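# Move croutons from pan to plate, return pan

## Task

Transfer all of the croutons out of the frying pan and onto the dinner plate (letting them drop onto it is acceptable). After that, put the pan back so it sits flat and centred on the hot plate. At the end the hot plate and the dinner plate must both lie flat on the table, and nothing may be knocked or placed off the table. Anything that stays in position only because the robot is holding it does not count. Finish by releasing everything and moving the hand away.

## Robot and tools

Robot: one six-joint arm whose base may sit tilted relative to the table, ending in a five-finger right hand. Joint ranges (rad): shoulder pan -3.142 to 3.142, shoulder lift, wrist 1, wrist 2 and wrist 3 each -6.283 to 6.283, elbow 0.000 to 3.142. Cameras: cam_head_left, cam_head_right, cam_wrist, each 504x504. A reference image accompanies the scene; show_instructions displays it again.

Frames. Scene frame: origin on the table top straight below the arm base, +z up, +y to the left when facing along +x. Reported positions are in metres in this frame, orientation as end_effector_quat_wxyz. Hand point: a point fixed to the palm, 0.05 m in front of it, where the index pad would meet the thumb tip. Its +z runs along the straightened fingers, +y points out of the palm, +x runs across the palm from the thumb toward the little finger. Fingertips extend 0.06 to 0.07 m past the point along +z. Across the palm the hand spans 0.08 m on the little-finger side and 0.02 m (thumb turned fully in front) to 0.09 m on the thumb side. A wrist bracket on the little-finger side stands 0.03 m beyond the point along +y and 0.11 m across the palm; it can collide.

Row format (shared by execute_actions and move): 14 numbers, each in [-1, 1], in this order: dx, dy, dz, rx, ry, rz, little, ring, middle, index, thumb_bend, thumb_turn, force_limit, speed. The first six are an offset, not a pose: a displacement and rotation vector (rx, ry, rz together) in the hand point's own axes, measured from the hand point's pose at the start of the action; 1.0 equals 0.6 m or 180 degrees. Finger and thumb_bend values: +1 straight/open, -1 fully curled. thumb_turn: +1 beside the palm, -1 across in front of it. A pinch is roughly index -0.22, thumb_bend -0.75, thumb_turn -0.57. force_limit maps linearly from about 0 N (-1) to 10 N (+1) at the fingertip (15 N for the two thumb motors) and only stops closing motion. speed maps from near zero (-1) to full (+1); at full speed a finger crosses its range in 0.6 s.

execute_actions(actions): a list of actions; each action is a list of up to 15 rows, one row per 1/30 s control step, the last row repeated to fill 15 steps. Every row in an action is measured from that action's start pose, not from the row before; for the first action of a call the start is the last reported pose. An empty list just returns state and images. Each control step the commanded pose is clipped to within 100 mm and 16 degrees of the measured pose; after the action the arm goes no further than the last clipped pose, so large moves need several actions. Motion trails commands by about 0.17 s. Position is favoured over orientation when both cannot be met.

move(target, speed, stop_force, blocking): target is one row; its offset is from the pose in the latest result that shows one, in hand axes. The hand point follows a straight path there, turning the short way; hand numbers are sent at the start. speed is in m/s, 0.002 to 0.5 (default 0.25), rotation capped at twice that in rad/s. Paths last 0.5 to 10 s and are cut off at 10 s. The path ignores obstacles and the arm may lag, stray or overshoot, especially near full reach. stop_force (9 to 40 N, not allowed in the first 0.2 s) ends the path when the wrist senses that much added resistance along the line to target for two steps; the arm backs up two steps and holds. Pressing can briefly exceed it. Use it only for slow, non-rotating moves, and omit it when pulling away from something you touch. blocking=false returns after 0.5 s while motion continues (not combinable with stop_force); then use wait or stop before sending more motion. The result adds a "move:" line: done, off_target, moving, held, fault or contact (contact means stop_force triggered and outranks held, done, off_target), plus limits=paced (pose clipped) or limits=held (steps blocked), and the distance to target.

wait(seconds): 0 to 10, lets time pass holding the last command; returns early if a running move ends. stop(): brakes a running move (needs room). zoom_image(camera, region): region is [x0, y0, x1, y1] pixels from the top-left, at most 504 by 504. finished_scene(scene): ends scene number 1 or 2 for good; only call once the goal holds on its own.

Results: pose and velocities; "Hand target" (where the controller is driving); a "pose unreachable" line if the clearance check (which treats the base mount as arm) altered the command; step readings, HELD marking held-back steps; Wrist force and Wrist torque in hand-point axes, with up to about 4 N offset, noise near 2.4 N, saturation near 50 N, and "no reading" at start being normal. hand_measured, hand_stopped_by (moving, target, force, stalled, fault) and hand_load_n (positive = pushed open) list values in the hand-number order; near-zero loads mean a grip was lost.

Gripping: a motor acts only when its target changes by at least 0.01, then locks, holding 15 N or more. With thumb_turn at -1 (set before reaching) the hand can wrap objects 0.035 to 0.08 m wide, lying across the palm. To grip harder raise force_limit and send a more closed target; to loosen send a more open one. Close at speed -0.9 or lower for a gentle hold.

Avoid: the arm is stiff, so commanding even slightly past a firm contact can fault. A joint torque over its limit (142 N m for the three large joints, 26.6 N m for the wrists, held weight included) or 150 N outside force stops the arm for 10 s and drops the rest of the call. Motors warn at 70 °C and brake at 85 °C. Loose items may get brief random pushes. Do not drop, slam, hit hard or push things off the table.

Each tool is called in YAML: its name, and indented under it one key for each argument.

Reference images:

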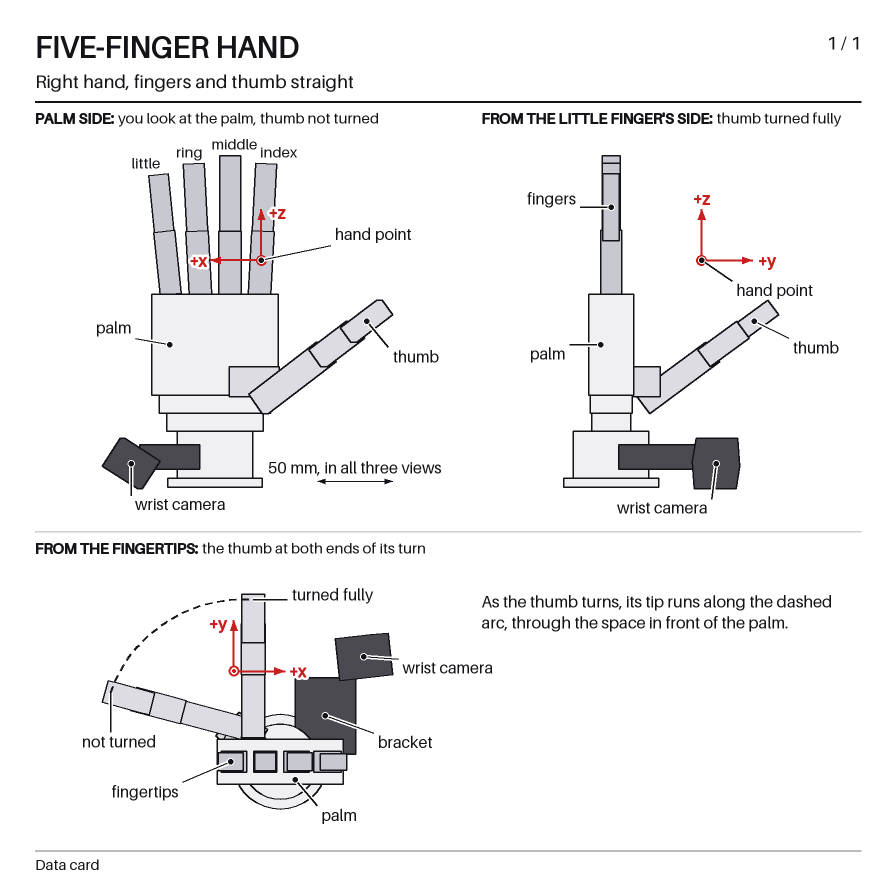

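## Session

execute_actions:
  actions: []

Scene clock: 0.00 s.
end_effector_position=(+0.6510, +0.0211, +0.2505) hand_measured=(+1.000, +1.000, +1.000, +1.000, +1.000, +1.000) hand_load_n=(+0.0, +0.0, +0.0, +0.0, +0.0, +0.0) hand_stopped_by=(target, target, target, target, target, target) hand_force_limit=0.00 hand_speed=-0.80 end_effector_quat_wxyz=(-0.244, +0.916, -0.025, -0.317) end_effector_velocity=(+0.000, +0.000, +0.000) end_effector_angular_velocity=(-0.000, -0.000, +0.000)
Joint positions: [-0.424 -0.864  0.861  2.408  0.851  0.232]
Joint velocities: [-0. -0.  0. -0.  0. -0.]
Motor temperatures (°C, as the motors report them): [22 21 25 32 29 33]
Wrist force (N, on the end effector, along its own x y z axes, offset not removed): no reading
Wrist torque (N m, same axes, about the end effector's origin, offset not removed): no reading
Hand target: +0.651, +0.021, +0.251; -0.244, +0.916, -0.025, -0.317

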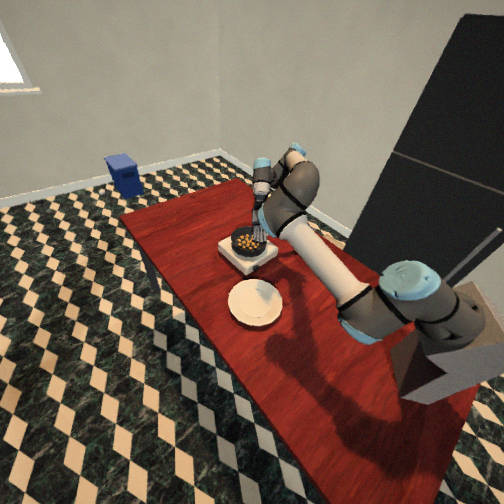

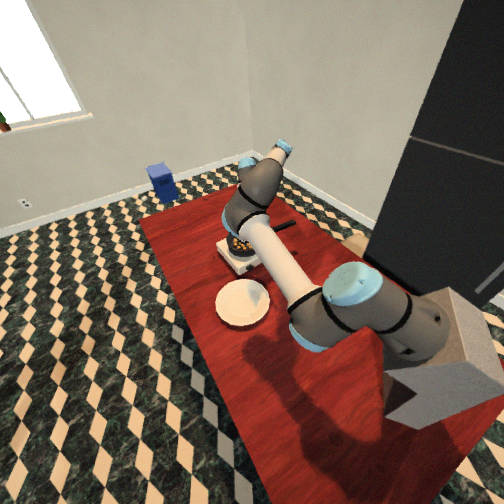

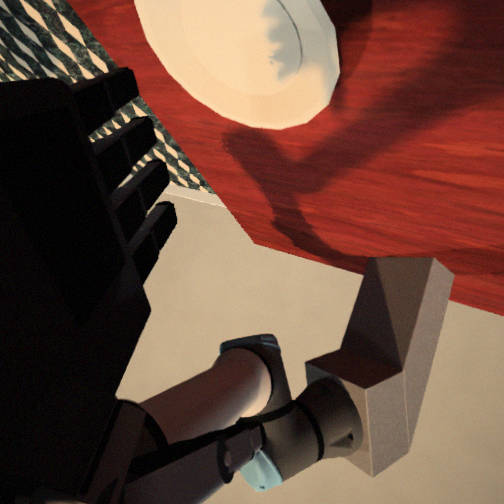

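zoom_image:
  camera: "cam_head_left"
  region: [170,130,370,340]

zoom_image:
  camera: "cam_head_right"
  region: [170,130,370,340]

Region (170, 130, 370, 340) of cam_head_left's 504x504 image, scaled by 2.400, with more detail than that image has; it fills the left 480 columns of this view, and the rest is white.

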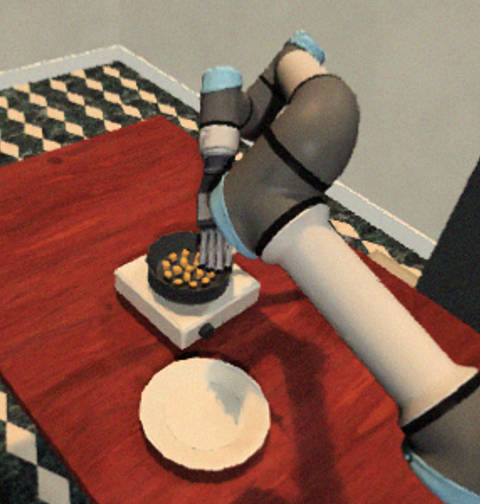

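Region (170, 130, 370, 340) of cam_head_right's 504x504 image, scaled by 2.400, with more detail than that image has; it fills the left 480 columns of this view, and the rest is white.

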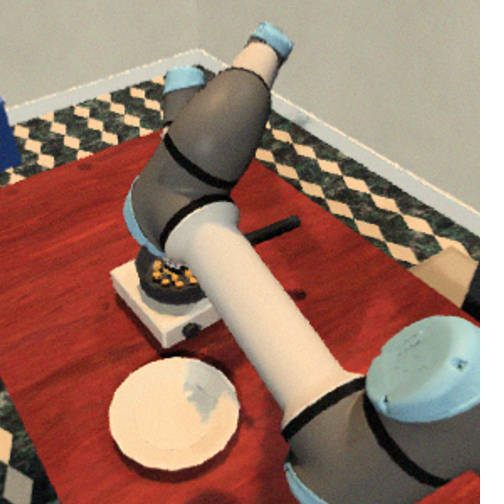

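move:
  target: [-0.147,0.23,-0.14,0.037,0.285,0.453,1,1,1,1,1,-1,0.5,0.5]

Scene clock: 15.50 s.
end_effector_position=(+0.6010, -0.1485, +0.3007) hand_measured=(+1.000, +1.000, +1.000, +1.000, +1.000, -1.000) hand_load_n=(+0.0, +0.0, +0.0, +0.0, +0.0, +0.0) hand_stopped_by=(target, target, target, target, target, target) hand_force_limit=0.50 hand_speed=0.50 end_effector_quat_wxyz=(-0.001, +0.708, -0.707, -0.001) end_effector_velocity=(-0.001, -0.002, +0.001) end_effector_angular_velocity=(-0.012, -0.002, -0.012)
Joint positions: [-0.817 -0.937  1.143  1.547  0.584  2.017]
Joint velocities: [-0.003 -0.003  0.002 -0.016  0.004  0.024]
Motor temperatures (°C, as the motors report them): [22 21 25 32 29 33]
Wrist force (N, on the end effector, along its own x y z axes, offset not removed): [-3.1 1.7 -3.2]
Wrist torque (N m, same axes, about the end effector's origin, offset not removed): [0.46 0.34 -0.01]
Hand target: +0.601, -0.149, +0.301; -0.000, +0.707, -0.707, -0.000
Off the commanded pose: 0.001 m, 0 deg.
move: done

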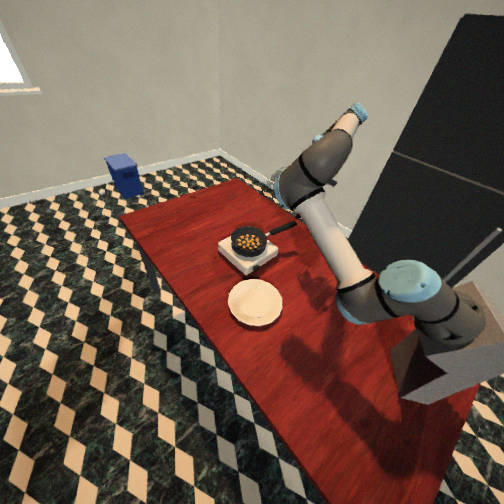

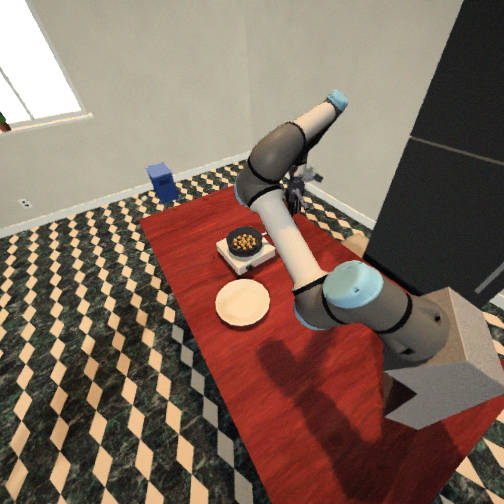

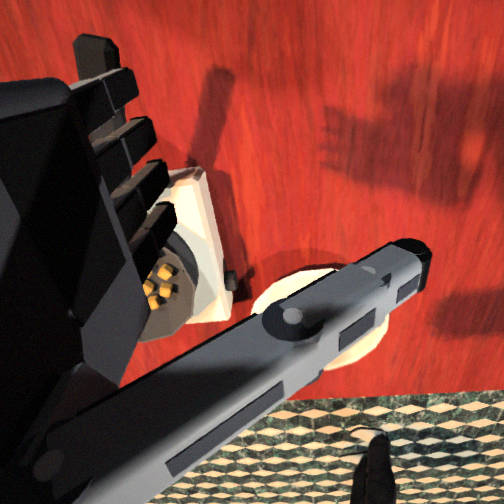

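move:
  target: [0,-0.2,0.06,0,0,0,1,1,1,1,1,-1,0.5,0.5]

Scene clock: 18.93 s.
end_effector_position=(+0.7207, -0.1481, +0.2647) hand_measured=(+1.000, +1.000, +1.000, +1.000, +1.000, -1.000) hand_load_n=(+0.0, +0.0, +0.0, +0.0, +0.0, +0.0) hand_stopped_by=(target, target, target, target, target, target) hand_force_limit=0.50 hand_speed=0.50 end_effector_quat_wxyz=(-0.001, +0.708, -0.707, +0.000) end_effector_velocity=(+0.003, -0.001, -0.000) end_effector_angular_velocity=(+0.006, +0.013, -0.001)
Joint positions: [-0.671 -0.618  0.366  1.78   0.573  2.285]
Joint velocities: [ 0.004  0.04  -0.077  0.054  0.006 -0.011]
Motor temperatures (°C, as the motors report them): [22 21 25 32 29 33]
Wrist force (N, on the end effector, along its own x y z axes, offset not removed): [-1.7 2.3 -1.1]
Wrist torque (N m, same axes, about the end effector's origin, offset not removed): [0.43 0.12 -0.04]
Hand target: +0.721, -0.148, +0.265; -0.001, +0.708, -0.707, -0.001
Off the commanded pose: 0.000 m, 0 deg.
move: done

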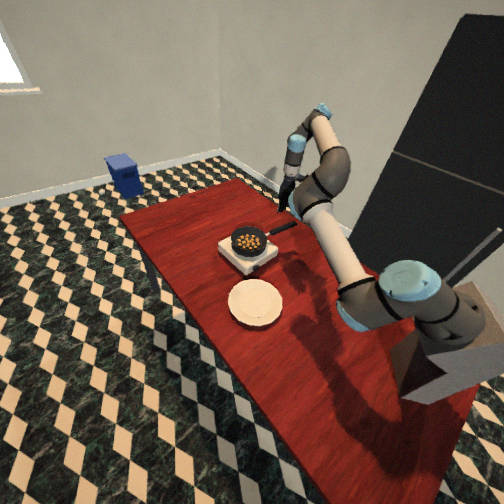

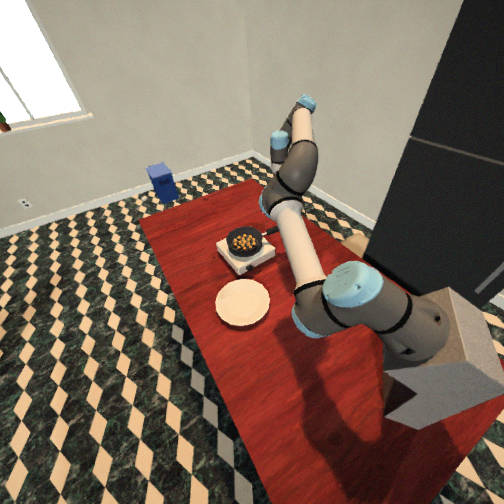

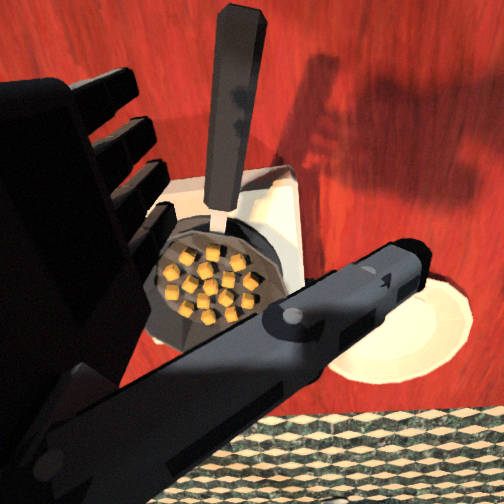

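move:
  target: [0,0,0.12,0.13,0,0,1,1,1,1,1,-1,0.5,0.5]
  speed: 0.12

zoom_image:
  camera: "cam_head_left"
  region: [200,130,360,290]

Scene clock: 26.27 s.
end_effector_position=(+0.7202, -0.1480, +0.1927) hand_measured=(+1.000, +1.000, +1.000, +1.000, +1.000, -1.000) hand_load_n=(+0.0, +0.0, +0.0, +0.0, +0.0, +0.0) hand_stopped_by=(target, target, target, target, target, target) hand_force_limit=0.50 hand_speed=0.50 end_effector_quat_wxyz=(-0.144, +0.693, -0.692, +0.142) end_effector_velocity=(-0.000, -0.000, -0.001) end_effector_angular_velocity=(-0.004, -0.019, -0.004)
Joint positions: [-0.645 -0.973  1.075  0.578  0.386  3.06 ]
Joint velocities: [-0.    -0.02   0.035 -0.064  0.003  0.048]
Motor temperatures (°C, as the motors report them): [22 21 25 32 29 33]
Wrist force (N, on the end effector, along its own x y z axes, offset not removed): [-3.0 0.7 -4.0]
Wrist torque (N m, same axes, about the end effector's origin, offset not removed): [0.44 0.49 -0.06]
Hand target: +0.720, -0.148, +0.193; -0.144, +0.693, -0.692, +0.143
Off the commanded pose: 0.001 m, 0 deg.
move: done

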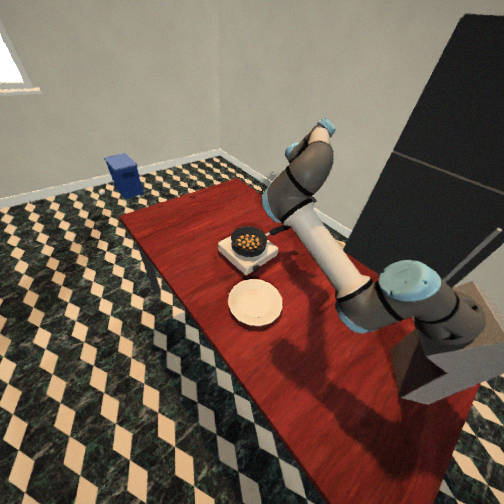

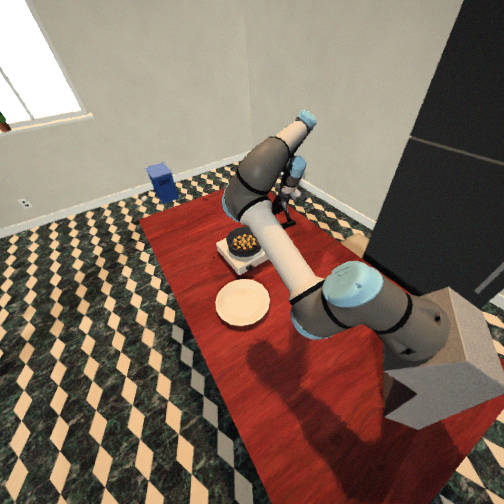

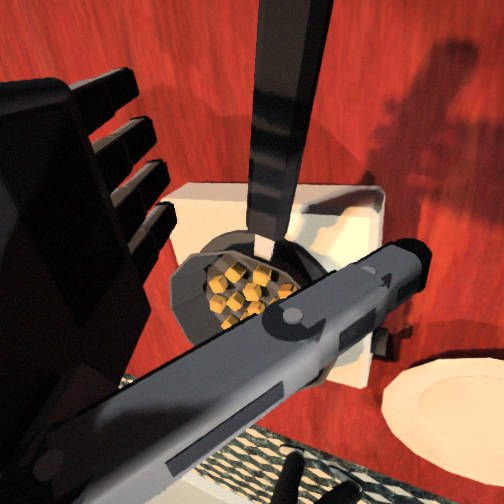

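Region (200, 130, 360, 290) of cam_head_left's 504x504 image, scaled by 3.150, with more detail than that image has.

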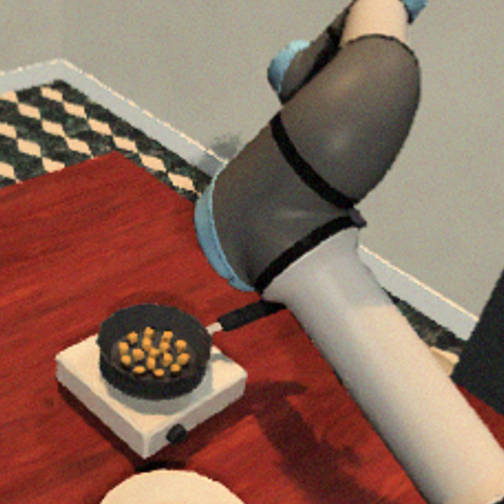

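move:
  target: [0,0.04,0.092,0,0,0,1,1,1,1,1,-1,0.5,0.5]
  speed: 0.06

Scene clock: 30.10 s.
end_effector_position=(+0.7199, -0.1480, +0.1328) hand_measured=(+1.000, +1.000, +1.000, +1.000, +1.000, -1.000) hand_load_n=(+0.0, +0.0, +0.0, +0.0, +0.0, +0.0) hand_stopped_by=(target, target, target, target, target, target) hand_force_limit=0.50 hand_speed=0.50 end_effector_quat_wxyz=(-0.143, +0.693, -0.692, +0.142) end_effector_velocity=(+0.000, -0.001, -0.002) end_effector_angular_velocity=(-0.001, -0.001, -0.001)
Joint positions: [-0.558 -0.945  1.096  0.416  0.456  3.183]
Joint velocities: [ 0.002  0.002  0.001 -0.007  0.003  0.005]
Motor temperatures (°C, as the motors report them): [22 21 25 32 29 33]
Wrist force (N, on the end effector, along its own x y z axes, offset not removed): [-1.9 1.8 -2.2]
Wrist torque (N m, same axes, about the end effector's origin, offset not removed): [0.46 0.19 0.06]
Hand target: +0.720, -0.148, +0.133; -0.143, +0.693, -0.692, +0.142
Off the commanded pose: 0.000 m, 0 deg.
move: done

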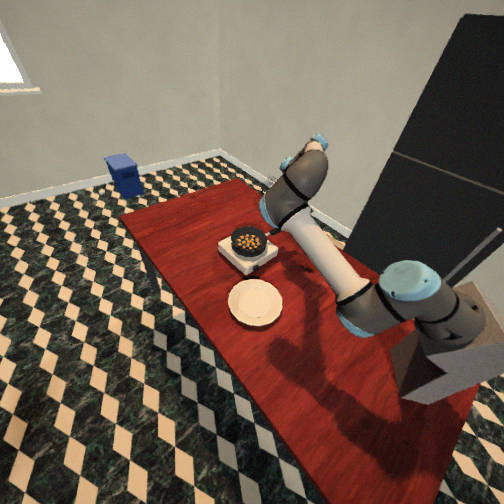

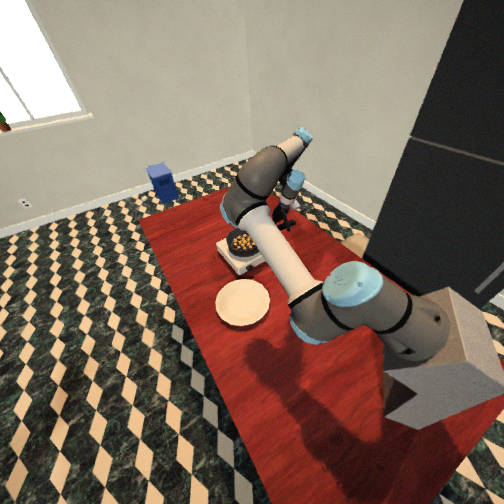

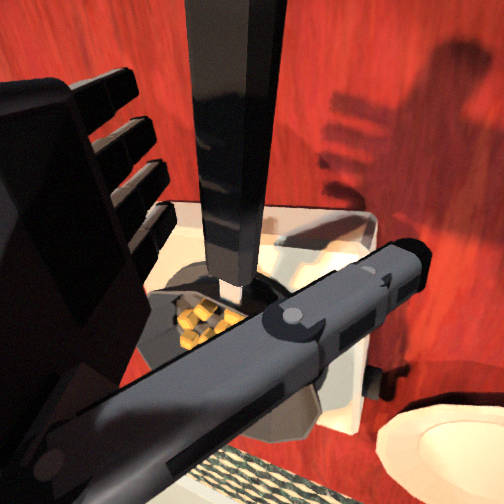

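move:
  target: [0,0.02,0.06,0,0,0,1,1,1,1,1,-1,0.5,0.5]
  speed: 0.03
  stop_force: 10

zoom_image:
  camera: "cam_head_right"
  region: [220,150,340,270]

Scene clock: 35.43 s.
end_effector_position=(+0.7230, -0.1481, +0.0952) hand_measured=(+1.000, +1.000, +1.000, +1.000, +1.000, -1.000) hand_load_n=(+0.0, +0.0, +0.0, +0.0, +0.0, +0.0) hand_stopped_by=(target, target, target, target, target, target) hand_force_limit=0.50 hand_speed=0.50 end_effector_quat_wxyz=(-0.143, +0.693, -0.692, +0.142) end_effector_velocity=(+0.000, -0.000, -0.002) end_effector_angular_velocity=(-0.001, -0.001, +0.000)
Joint positions: [-0.504 -0.912  1.081  0.345  0.503  3.243]
Joint velocities: [ 0.003  0.002 -0.001 -0.004  0.003  0.003]
Motor temperatures (°C, as the motors report them): [22 21 25 32 29 33]
Wrist force (N, on the end effector, along its own x y z axes, offset not removed): [-1.2 1.4 -2.7]
Wrist torque (N m, same axes, about the end effector's origin, offset not removed): [0.29 0.04 0.05]
Hand target: +0.723, -0.148, +0.095; -0.143, +0.693, -0.692, +0.142
Off the commanded pose: 0.000 m, 0 deg.
move: done

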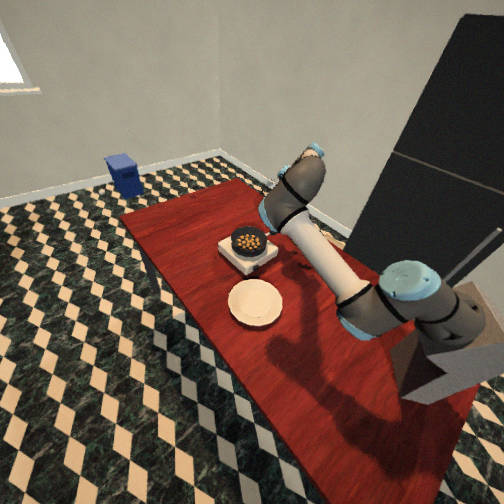

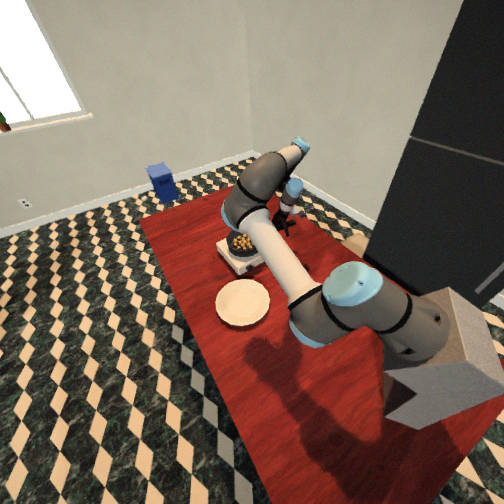

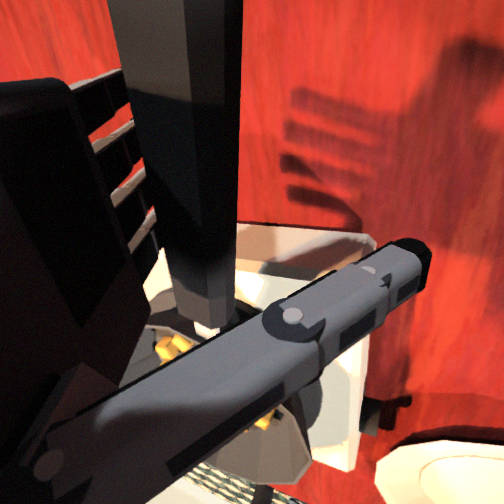

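Region (220, 150, 340, 270) of cam_head_right's 504x504 image, scaled by 4.200, with more detail than that image has.

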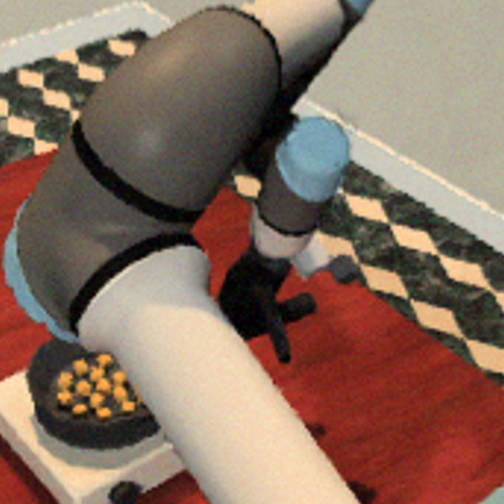

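Slightly deeper, then close.

move:
  target: [0,0.005,0.03,0,0,0,1,1,1,1,1,-1,0.5,0.5]
  speed: 0.02
  stop_force: 10

move:
  target: [0,0,0,0,0,0,-1,-1,-1,-1,-1,-1,1,-0.3]

move:
  target: [0,-0.065,-0.153,0,0,0,-1,-1,-1,-1,-1,-1,1,-0.3]
  speed: 0.06

Scene clock: 40.27 s.
end_effector_position=(+0.7272, -0.1481, +0.0778) hand_measured=(+1.000, +1.000, +1.000, +1.000, +1.000, -1.000) hand_load_n=(+0.0, +0.0, +0.0, +0.0, +0.0, +0.0) hand_stopped_by=(target, target, target, target, target, target) hand_force_limit=0.50 hand_speed=0.50 end_effector_quat_wxyz=(-0.143, +0.693, -0.692, +0.142) end_effector_velocity=(+0.001, +0.000, -0.003) end_effector_angular_velocity=(+0.001, +0.000, +0.001)
Joint positions: [-0.478 -0.889  1.058  0.324  0.526  3.268]
Joint velocities: [ 0.004  0.004 -0.004 -0.003  0.002  0.003]
Motor temperatures (°C, as the motors report them): [22 21 25 32 29 33]
Wrist force (N, on the end effector, along its own x y z axes, offset not removed): [-1.5 2.1 -4.9]
Wrist torque (N m, same axes, about the end effector's origin, offset not removed): [0.65 0.21 0.02]
Hand target: +0.727, -0.148, +0.078; -0.143, +0.693, -0.692, +0.142
Off the commanded pose: 0.000 m, 0 deg.
move: done

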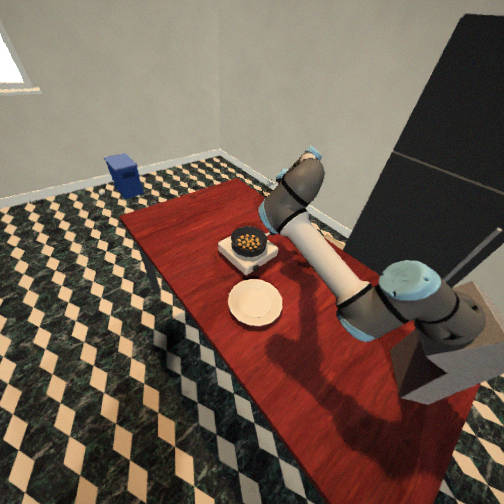

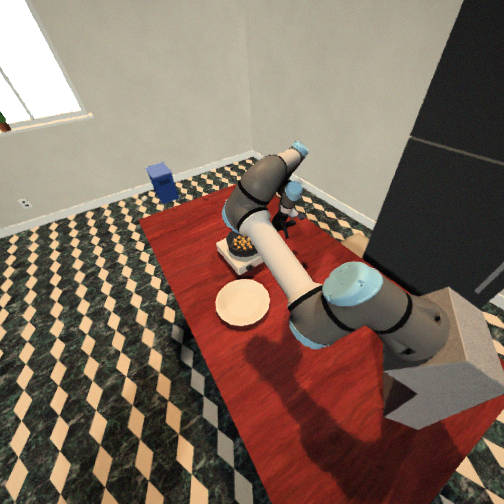

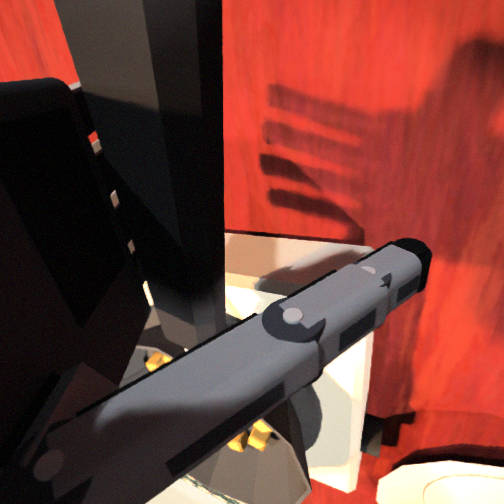

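Scene clock: 42.27 s.
end_effector_position=(+0.7272, -0.1481, +0.0778) hand_measured=(-1.000, -0.910, -0.582, -0.782, -0.044, -1.000) hand_load_n=(+0.0, +6.0, +12.0, +0.5, +16.0, +3.0) hand_stopped_by=(target, force, force, force, force, target) hand_force_limit=1.00 hand_speed=-0.30 end_effector_quat_wxyz=(-0.143, +0.693, -0.692, +0.142) end_effector_velocity=(+0.000, +0.000, +0.000) end_effector_angular_velocity=(-0.000, -0.001, +0.001)
Joint positions: [-0.478 -0.889  1.058  0.324  0.526  3.268]
Joint velocities: [-0.    -0.001  0.    -0.    -0.     0.   ]
Motor temperatures (°C, as the motors report them): [22 21 25 32 29 33]
Wrist force (N, on the end effector, along its own x y z axes, offset not removed): [-1.4 -0.9 -0.1]
Wrist torque (N m, same axes, about the end effector's origin, offset not removed): [0.29 -0.01 0.27]
Hand target: +0.727, -0.148, +0.078; -0.143, +0.693, -0.692, +0.142
Off the commanded pose: 0.000 m, 0 deg.
move: done

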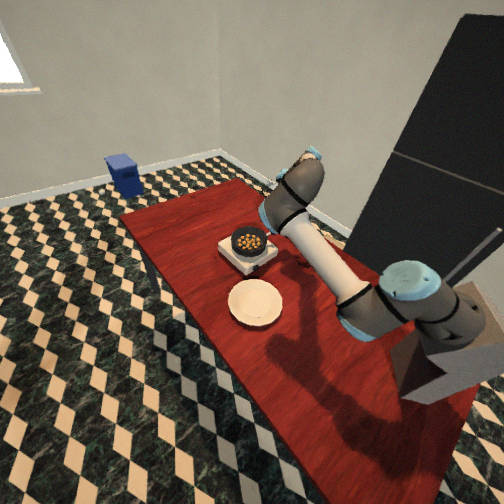

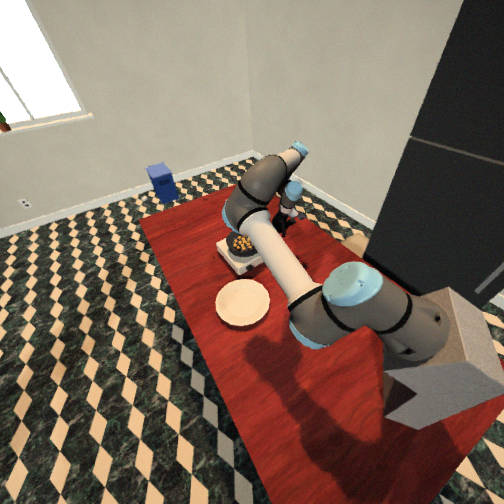

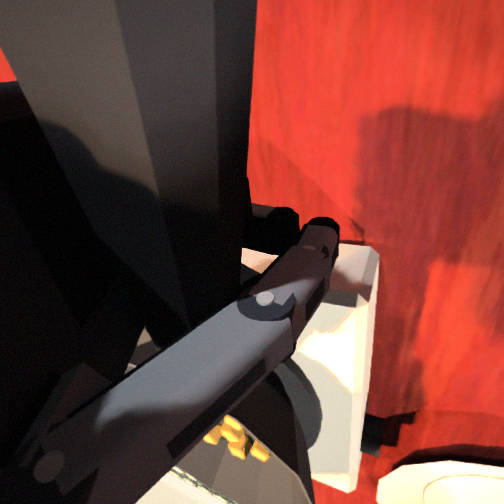

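Scene clock: 44.37 s.
end_effector_position=(+0.7269, -0.1480, +0.1773) hand_measured=(-1.000, -0.912, -0.582, -0.782, -0.044, -1.000) hand_load_n=(+0.0, +0.0, +12.0, +7.0, +15.5, +4.5) hand_stopped_by=(target, force, force, force, force, target) hand_force_limit=1.00 hand_speed=-0.30 end_effector_quat_wxyz=(-0.144, +0.693, -0.692, +0.142) end_effector_velocity=(+0.000, -0.000, +0.003) end_effector_angular_velocity=(-0.001, +0.001, +0.000)
Joint positions: [-0.618 -0.957  1.053  0.545  0.407  3.103]
Joint velocities: [-0.004 -0.    -0.003  0.01  -0.002 -0.008]
Motor temperatures (°C, as the motors report them): [22 21 25 32 29 33]
Wrist force (N, on the end effector, along its own x y z axes, offset not removed): [-2.5 3.5 3.5]
Wrist torque (N m, same axes, about the end effector's origin, offset not removed): [-0.03 1.09 -0.24]
Hand target: +0.727, -0.148, +0.178; -0.144, +0.693, -0.692, +0.142
Off the commanded pose: 0.000 m, 0 deg.
move: done

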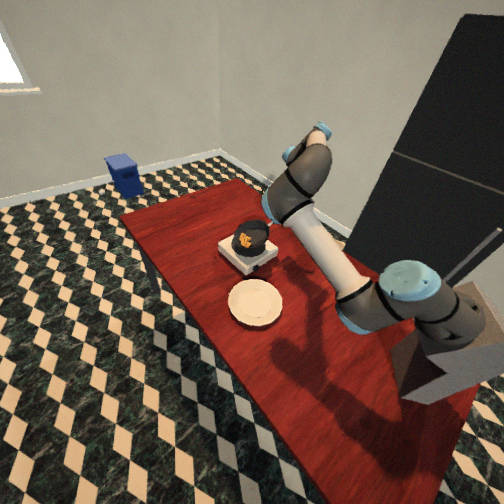

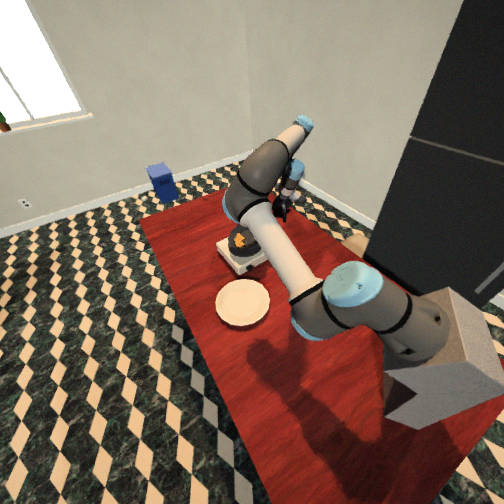

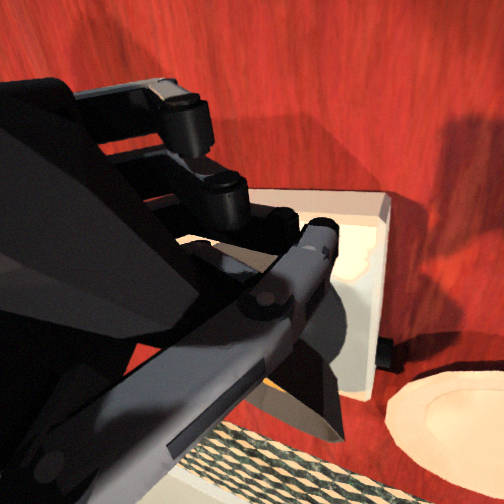

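move:
  target: [0,-0.04,-0.092,0,0,0,-1,-0.98,-0.98,-0.98,-0.98,-1,1,-0.3]
  speed: 0.04

zoom_image:
  camera: "cam_head_left"
  region: [200,150,340,290]

Scene clock: 51.13 s.
end_effector_position=(+0.7273, -0.1479, +0.2373) hand_measured=(-1.000, -0.980, -0.582, -0.806, -0.044, -1.000) hand_load_n=(+0.0, +0.0, +12.0, +7.0, +15.5, +4.5) hand_stopped_by=(target, target, force, force, force, target) hand_force_limit=1.00 hand_speed=-0.30 end_effector_quat_wxyz=(-0.144, +0.693, -0.692, +0.142) end_effector_velocity=(-0.000, -0.000, +0.002) end_effector_angular_velocity=(+0.001, +0.002, -0.001)
Joint positions: [-0.706 -0.969  1.012  0.743  0.34   2.946]
Joint velocities: [-0.003  0.002 -0.004  0.013 -0.003 -0.011]
Motor temperatures (°C, as the motors report them): [22 21 25 32 29 33]
Wrist force (N, on the end effector, along its own x y z axes, offset not removed): [-2.1 3.3 1.0]
Wrist torque (N m, same axes, about the end effector's origin, offset not removed): [0.10 1.09 -0.35]
Hand target: +0.727, -0.148, +0.238; -0.144, +0.693, -0.692, +0.142
Off the commanded pose: 0.000 m, 0 deg.
move: done

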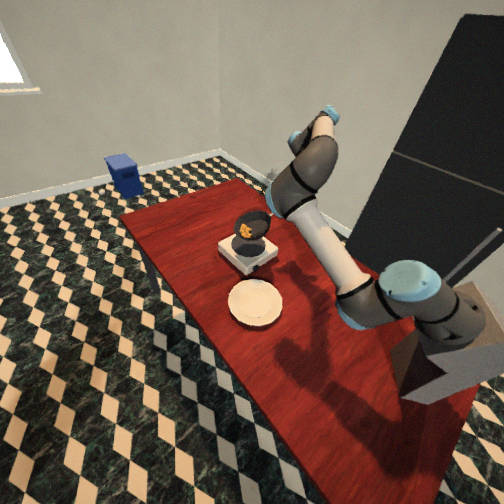

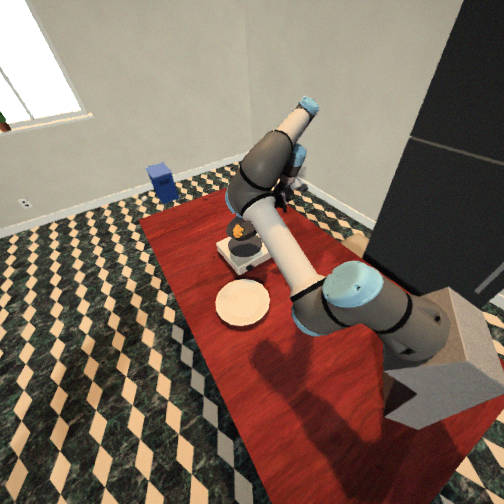

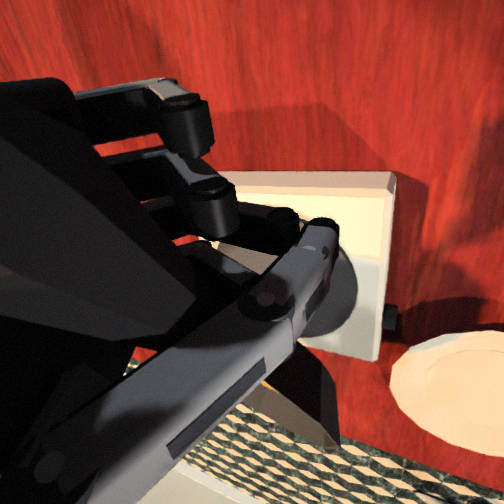

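Region (200, 150, 340, 290) of cam_head_left's 504x504 image, scaled by 3.600, with more detail than that image has.

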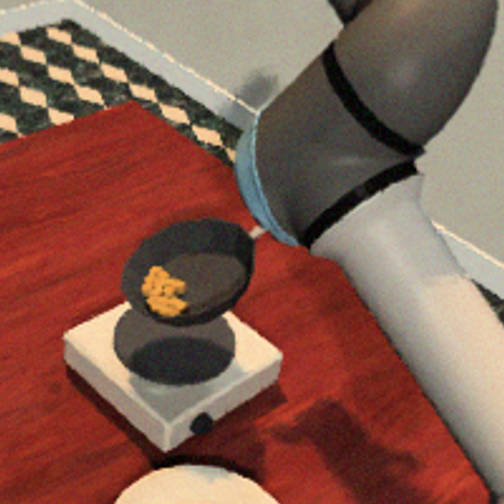

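move:
  target: [-0.1,0.39,-0.11,0,0,0,-1,-0.98,-0.98,-0.98,-0.98,-1,1,-0.3]
  speed: 0.07

zoom_image:
  camera: "cam_head_left"
  region: [190,170,370,350]

zoom_image:
  camera: "cam_head_right"
  region: [170,170,350,350]

Scene clock: 61.90 s.
end_effector_position=(+0.4867, -0.0885, +0.2052) hand_measured=(-1.000, -0.980, -0.582, -0.806, -0.044, -1.000) hand_load_n=(+0.0, +0.0, +12.0, +7.0, +15.5, +4.5) hand_stopped_by=(target, target, force, force, force, target) hand_force_limit=1.00 hand_speed=-0.30 end_effector_quat_wxyz=(-0.144, +0.693, -0.692, +0.143) end_effector_velocity=(-0.003, +0.001, -0.000) end_effector_angular_velocity=(+0.002, +0.002, -0.000)
Joint positions: [-0.866 -1.23   1.922  0.538  0.252  2.483]
Joint velocities: [-0.003  0.004  0.005  0.012 -0.001 -0.02 ]
Motor temperatures (°C, as the motors report them): [23 21 25 32 29 33]
Wrist force (N, on the end effector, along its own x y z axes, offset not removed): [1.3 3.0 1.2]
Wrist torque (N m, same axes, about the end effector's origin, offset not removed): [0.08 0.62 -0.10]
Hand target: +0.486, -0.088, +0.205; -0.144, +0.693, -0.692, +0.142
Off the commanded pose: 0.001 m, 0 deg.
move: done

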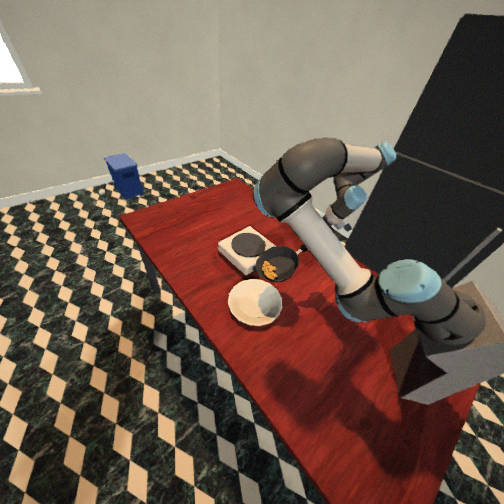

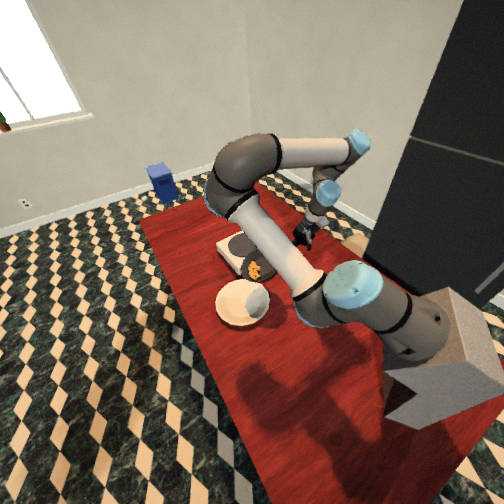

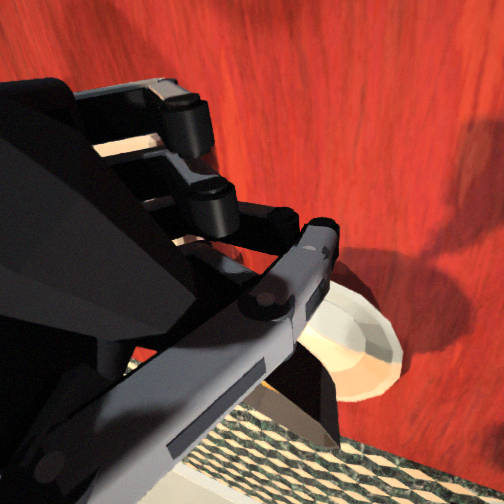

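Region (190, 170, 370, 350) of cam_head_left's 504x504 image, scaled by 2.800, with more detail than that image has.

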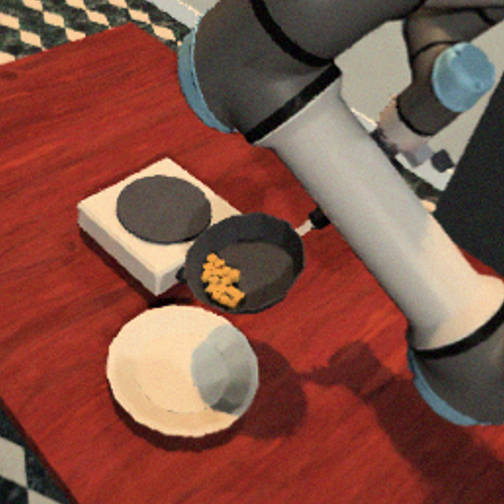

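Region (170, 170, 350, 350) of cam_head_right's 504x504 image, scaled by 2.800, with more detail than that image has.

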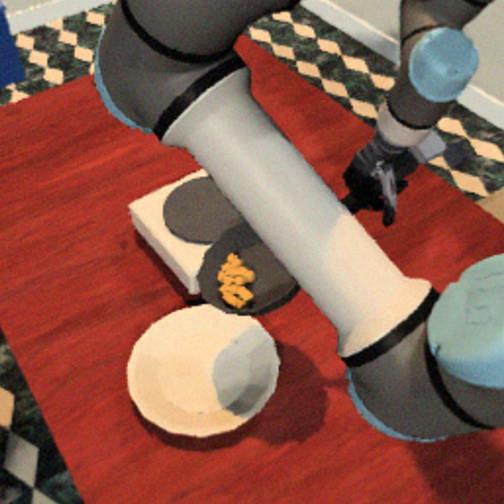

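move:
  target: [-0.17,-0.026,-0.06,0,0.128,-0.054,-1,-0.98,-0.98,-0.98,-0.98,-1,1,-0.3]
  speed: 0.05

zoom_image:
  camera: "cam_head_left"
  region: [190,170,370,350]

zoom_image:
  camera: "cam_head_right"
  region: [170,170,350,350]

Scene clock: 71.70 s.
end_effector_position=(+0.4858, +0.0130, +0.2439) hand_measured=(-1.000, -0.980, -0.582, -0.806, -0.044, -1.000) hand_load_n=(+0.0, +0.0, +12.0, +5.0, +15.5, +4.5) hand_stopped_by=(target, target, force, force, force, target) hand_force_limit=1.00 hand_speed=-0.30 end_effector_quat_wxyz=(+0.009, +0.707, -0.646, +0.289) end_effector_velocity=(+0.001, +0.002, +0.001) end_effector_angular_velocity=(-0.012, -0.001, +0.001)
Joint positions: [-0.766 -1.88   2.099  0.447  0.685  2.862]
Joint velocities: [ 0.005 -0.012 -0.001  0.002  0.014  0.006]
Motor temperatures (°C, as the motors report them): [23 21 25 32 29 33]
Wrist force (N, on the end effector, along its own x y z axes, offset not removed): [-2.2 2.5 2.1]
Wrist torque (N m, same axes, about the end effector's origin, offset not removed): [0.05 0.45 -0.20]
Hand target: +0.486, +0.013, +0.244; +0.010, +0.707, -0.646, +0.289
Off the commanded pose: 0.001 m, 0 deg.
move: done

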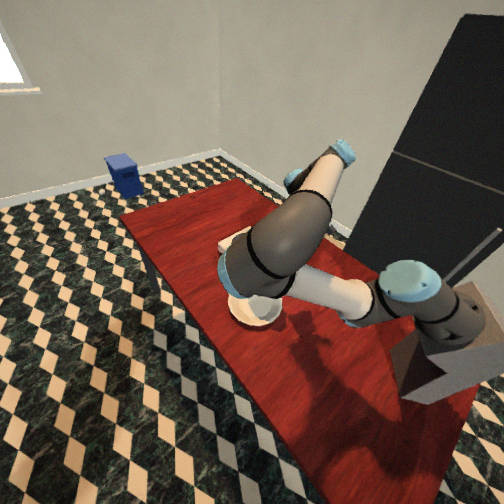

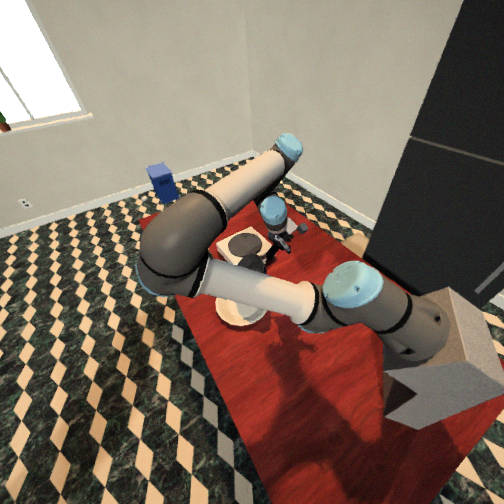

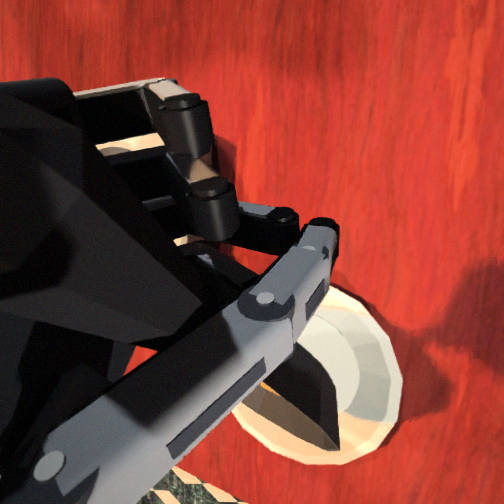

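Region (190, 170, 370, 350) of cam_head_left's 504x504 image, scaled by 2.800, with more detail than that image has.

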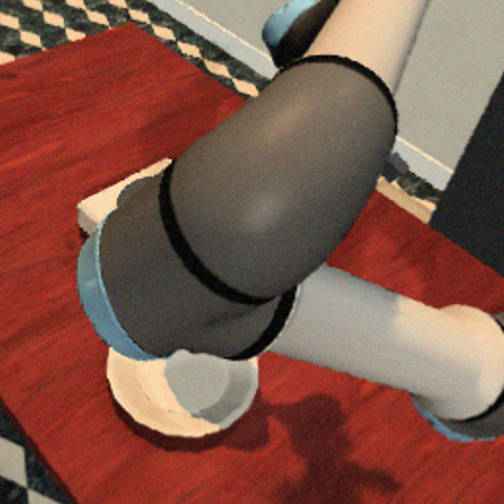

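Region (170, 170, 350, 350) of cam_head_right's 504x504 image, scaled by 2.800, with more detail than that image has.

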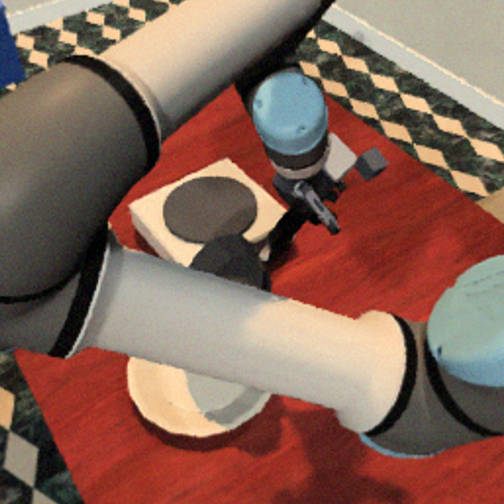

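move:
  target: [-0.077,-0.028,-0.067,0,0.128,-0.054,-1,-0.98,-0.98,-0.98,-0.98,-1,1,-0.3]
  speed: 0.04

Scene clock: 80.67 s.
end_effector_position=(+0.4847, +0.0725, +0.2637) hand_measured=(-1.000, -0.980, -0.582, -0.806, -0.044, -1.000) hand_load_n=(+0.0, +0.0, +12.5, +0.5, +15.5, +2.0) hand_stopped_by=(target, target, force, force, force, target) hand_force_limit=1.00 hand_speed=-0.30 end_effector_quat_wxyz=(+0.163, +0.687, -0.569, +0.421) end_effector_velocity=(-0.001, +0.002, +0.000) end_effector_angular_velocity=(-0.016, +0.002, -0.002)
Joint positions: [-0.16  -2.005  1.989  0.456  1.61   3.072]
Joint velocities: [ 0.031  0.008 -0.007  0.002  0.043  0.007]
Motor temperatures (°C, as the motors report them): [23 21 25 32 29 33]
Wrist force (N, on the end effector, along its own x y z axes, offset not removed): [-0.5 1.2 -1.8]
Wrist torque (N m, same axes, about the end effector's origin, offset not removed): [0.07 0.23 0.02]
Hand target: +0.485, +0.073, +0.264; +0.163, +0.687, -0.569, +0.422
Off the commanded pose: 0.001 m, 0 deg.
move: done

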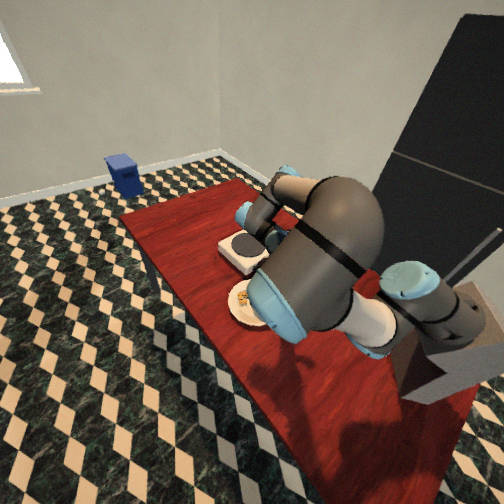

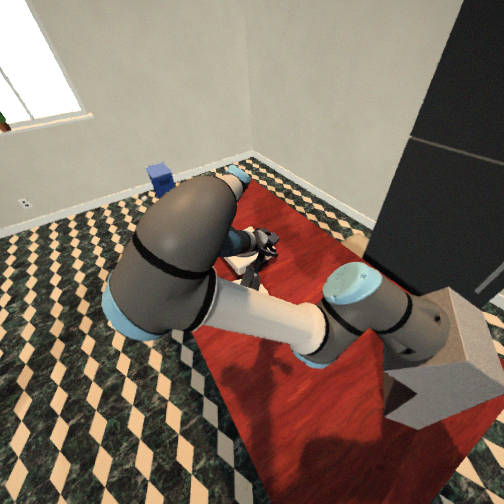

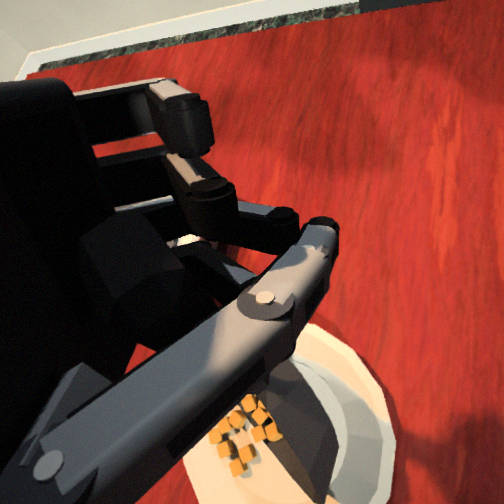

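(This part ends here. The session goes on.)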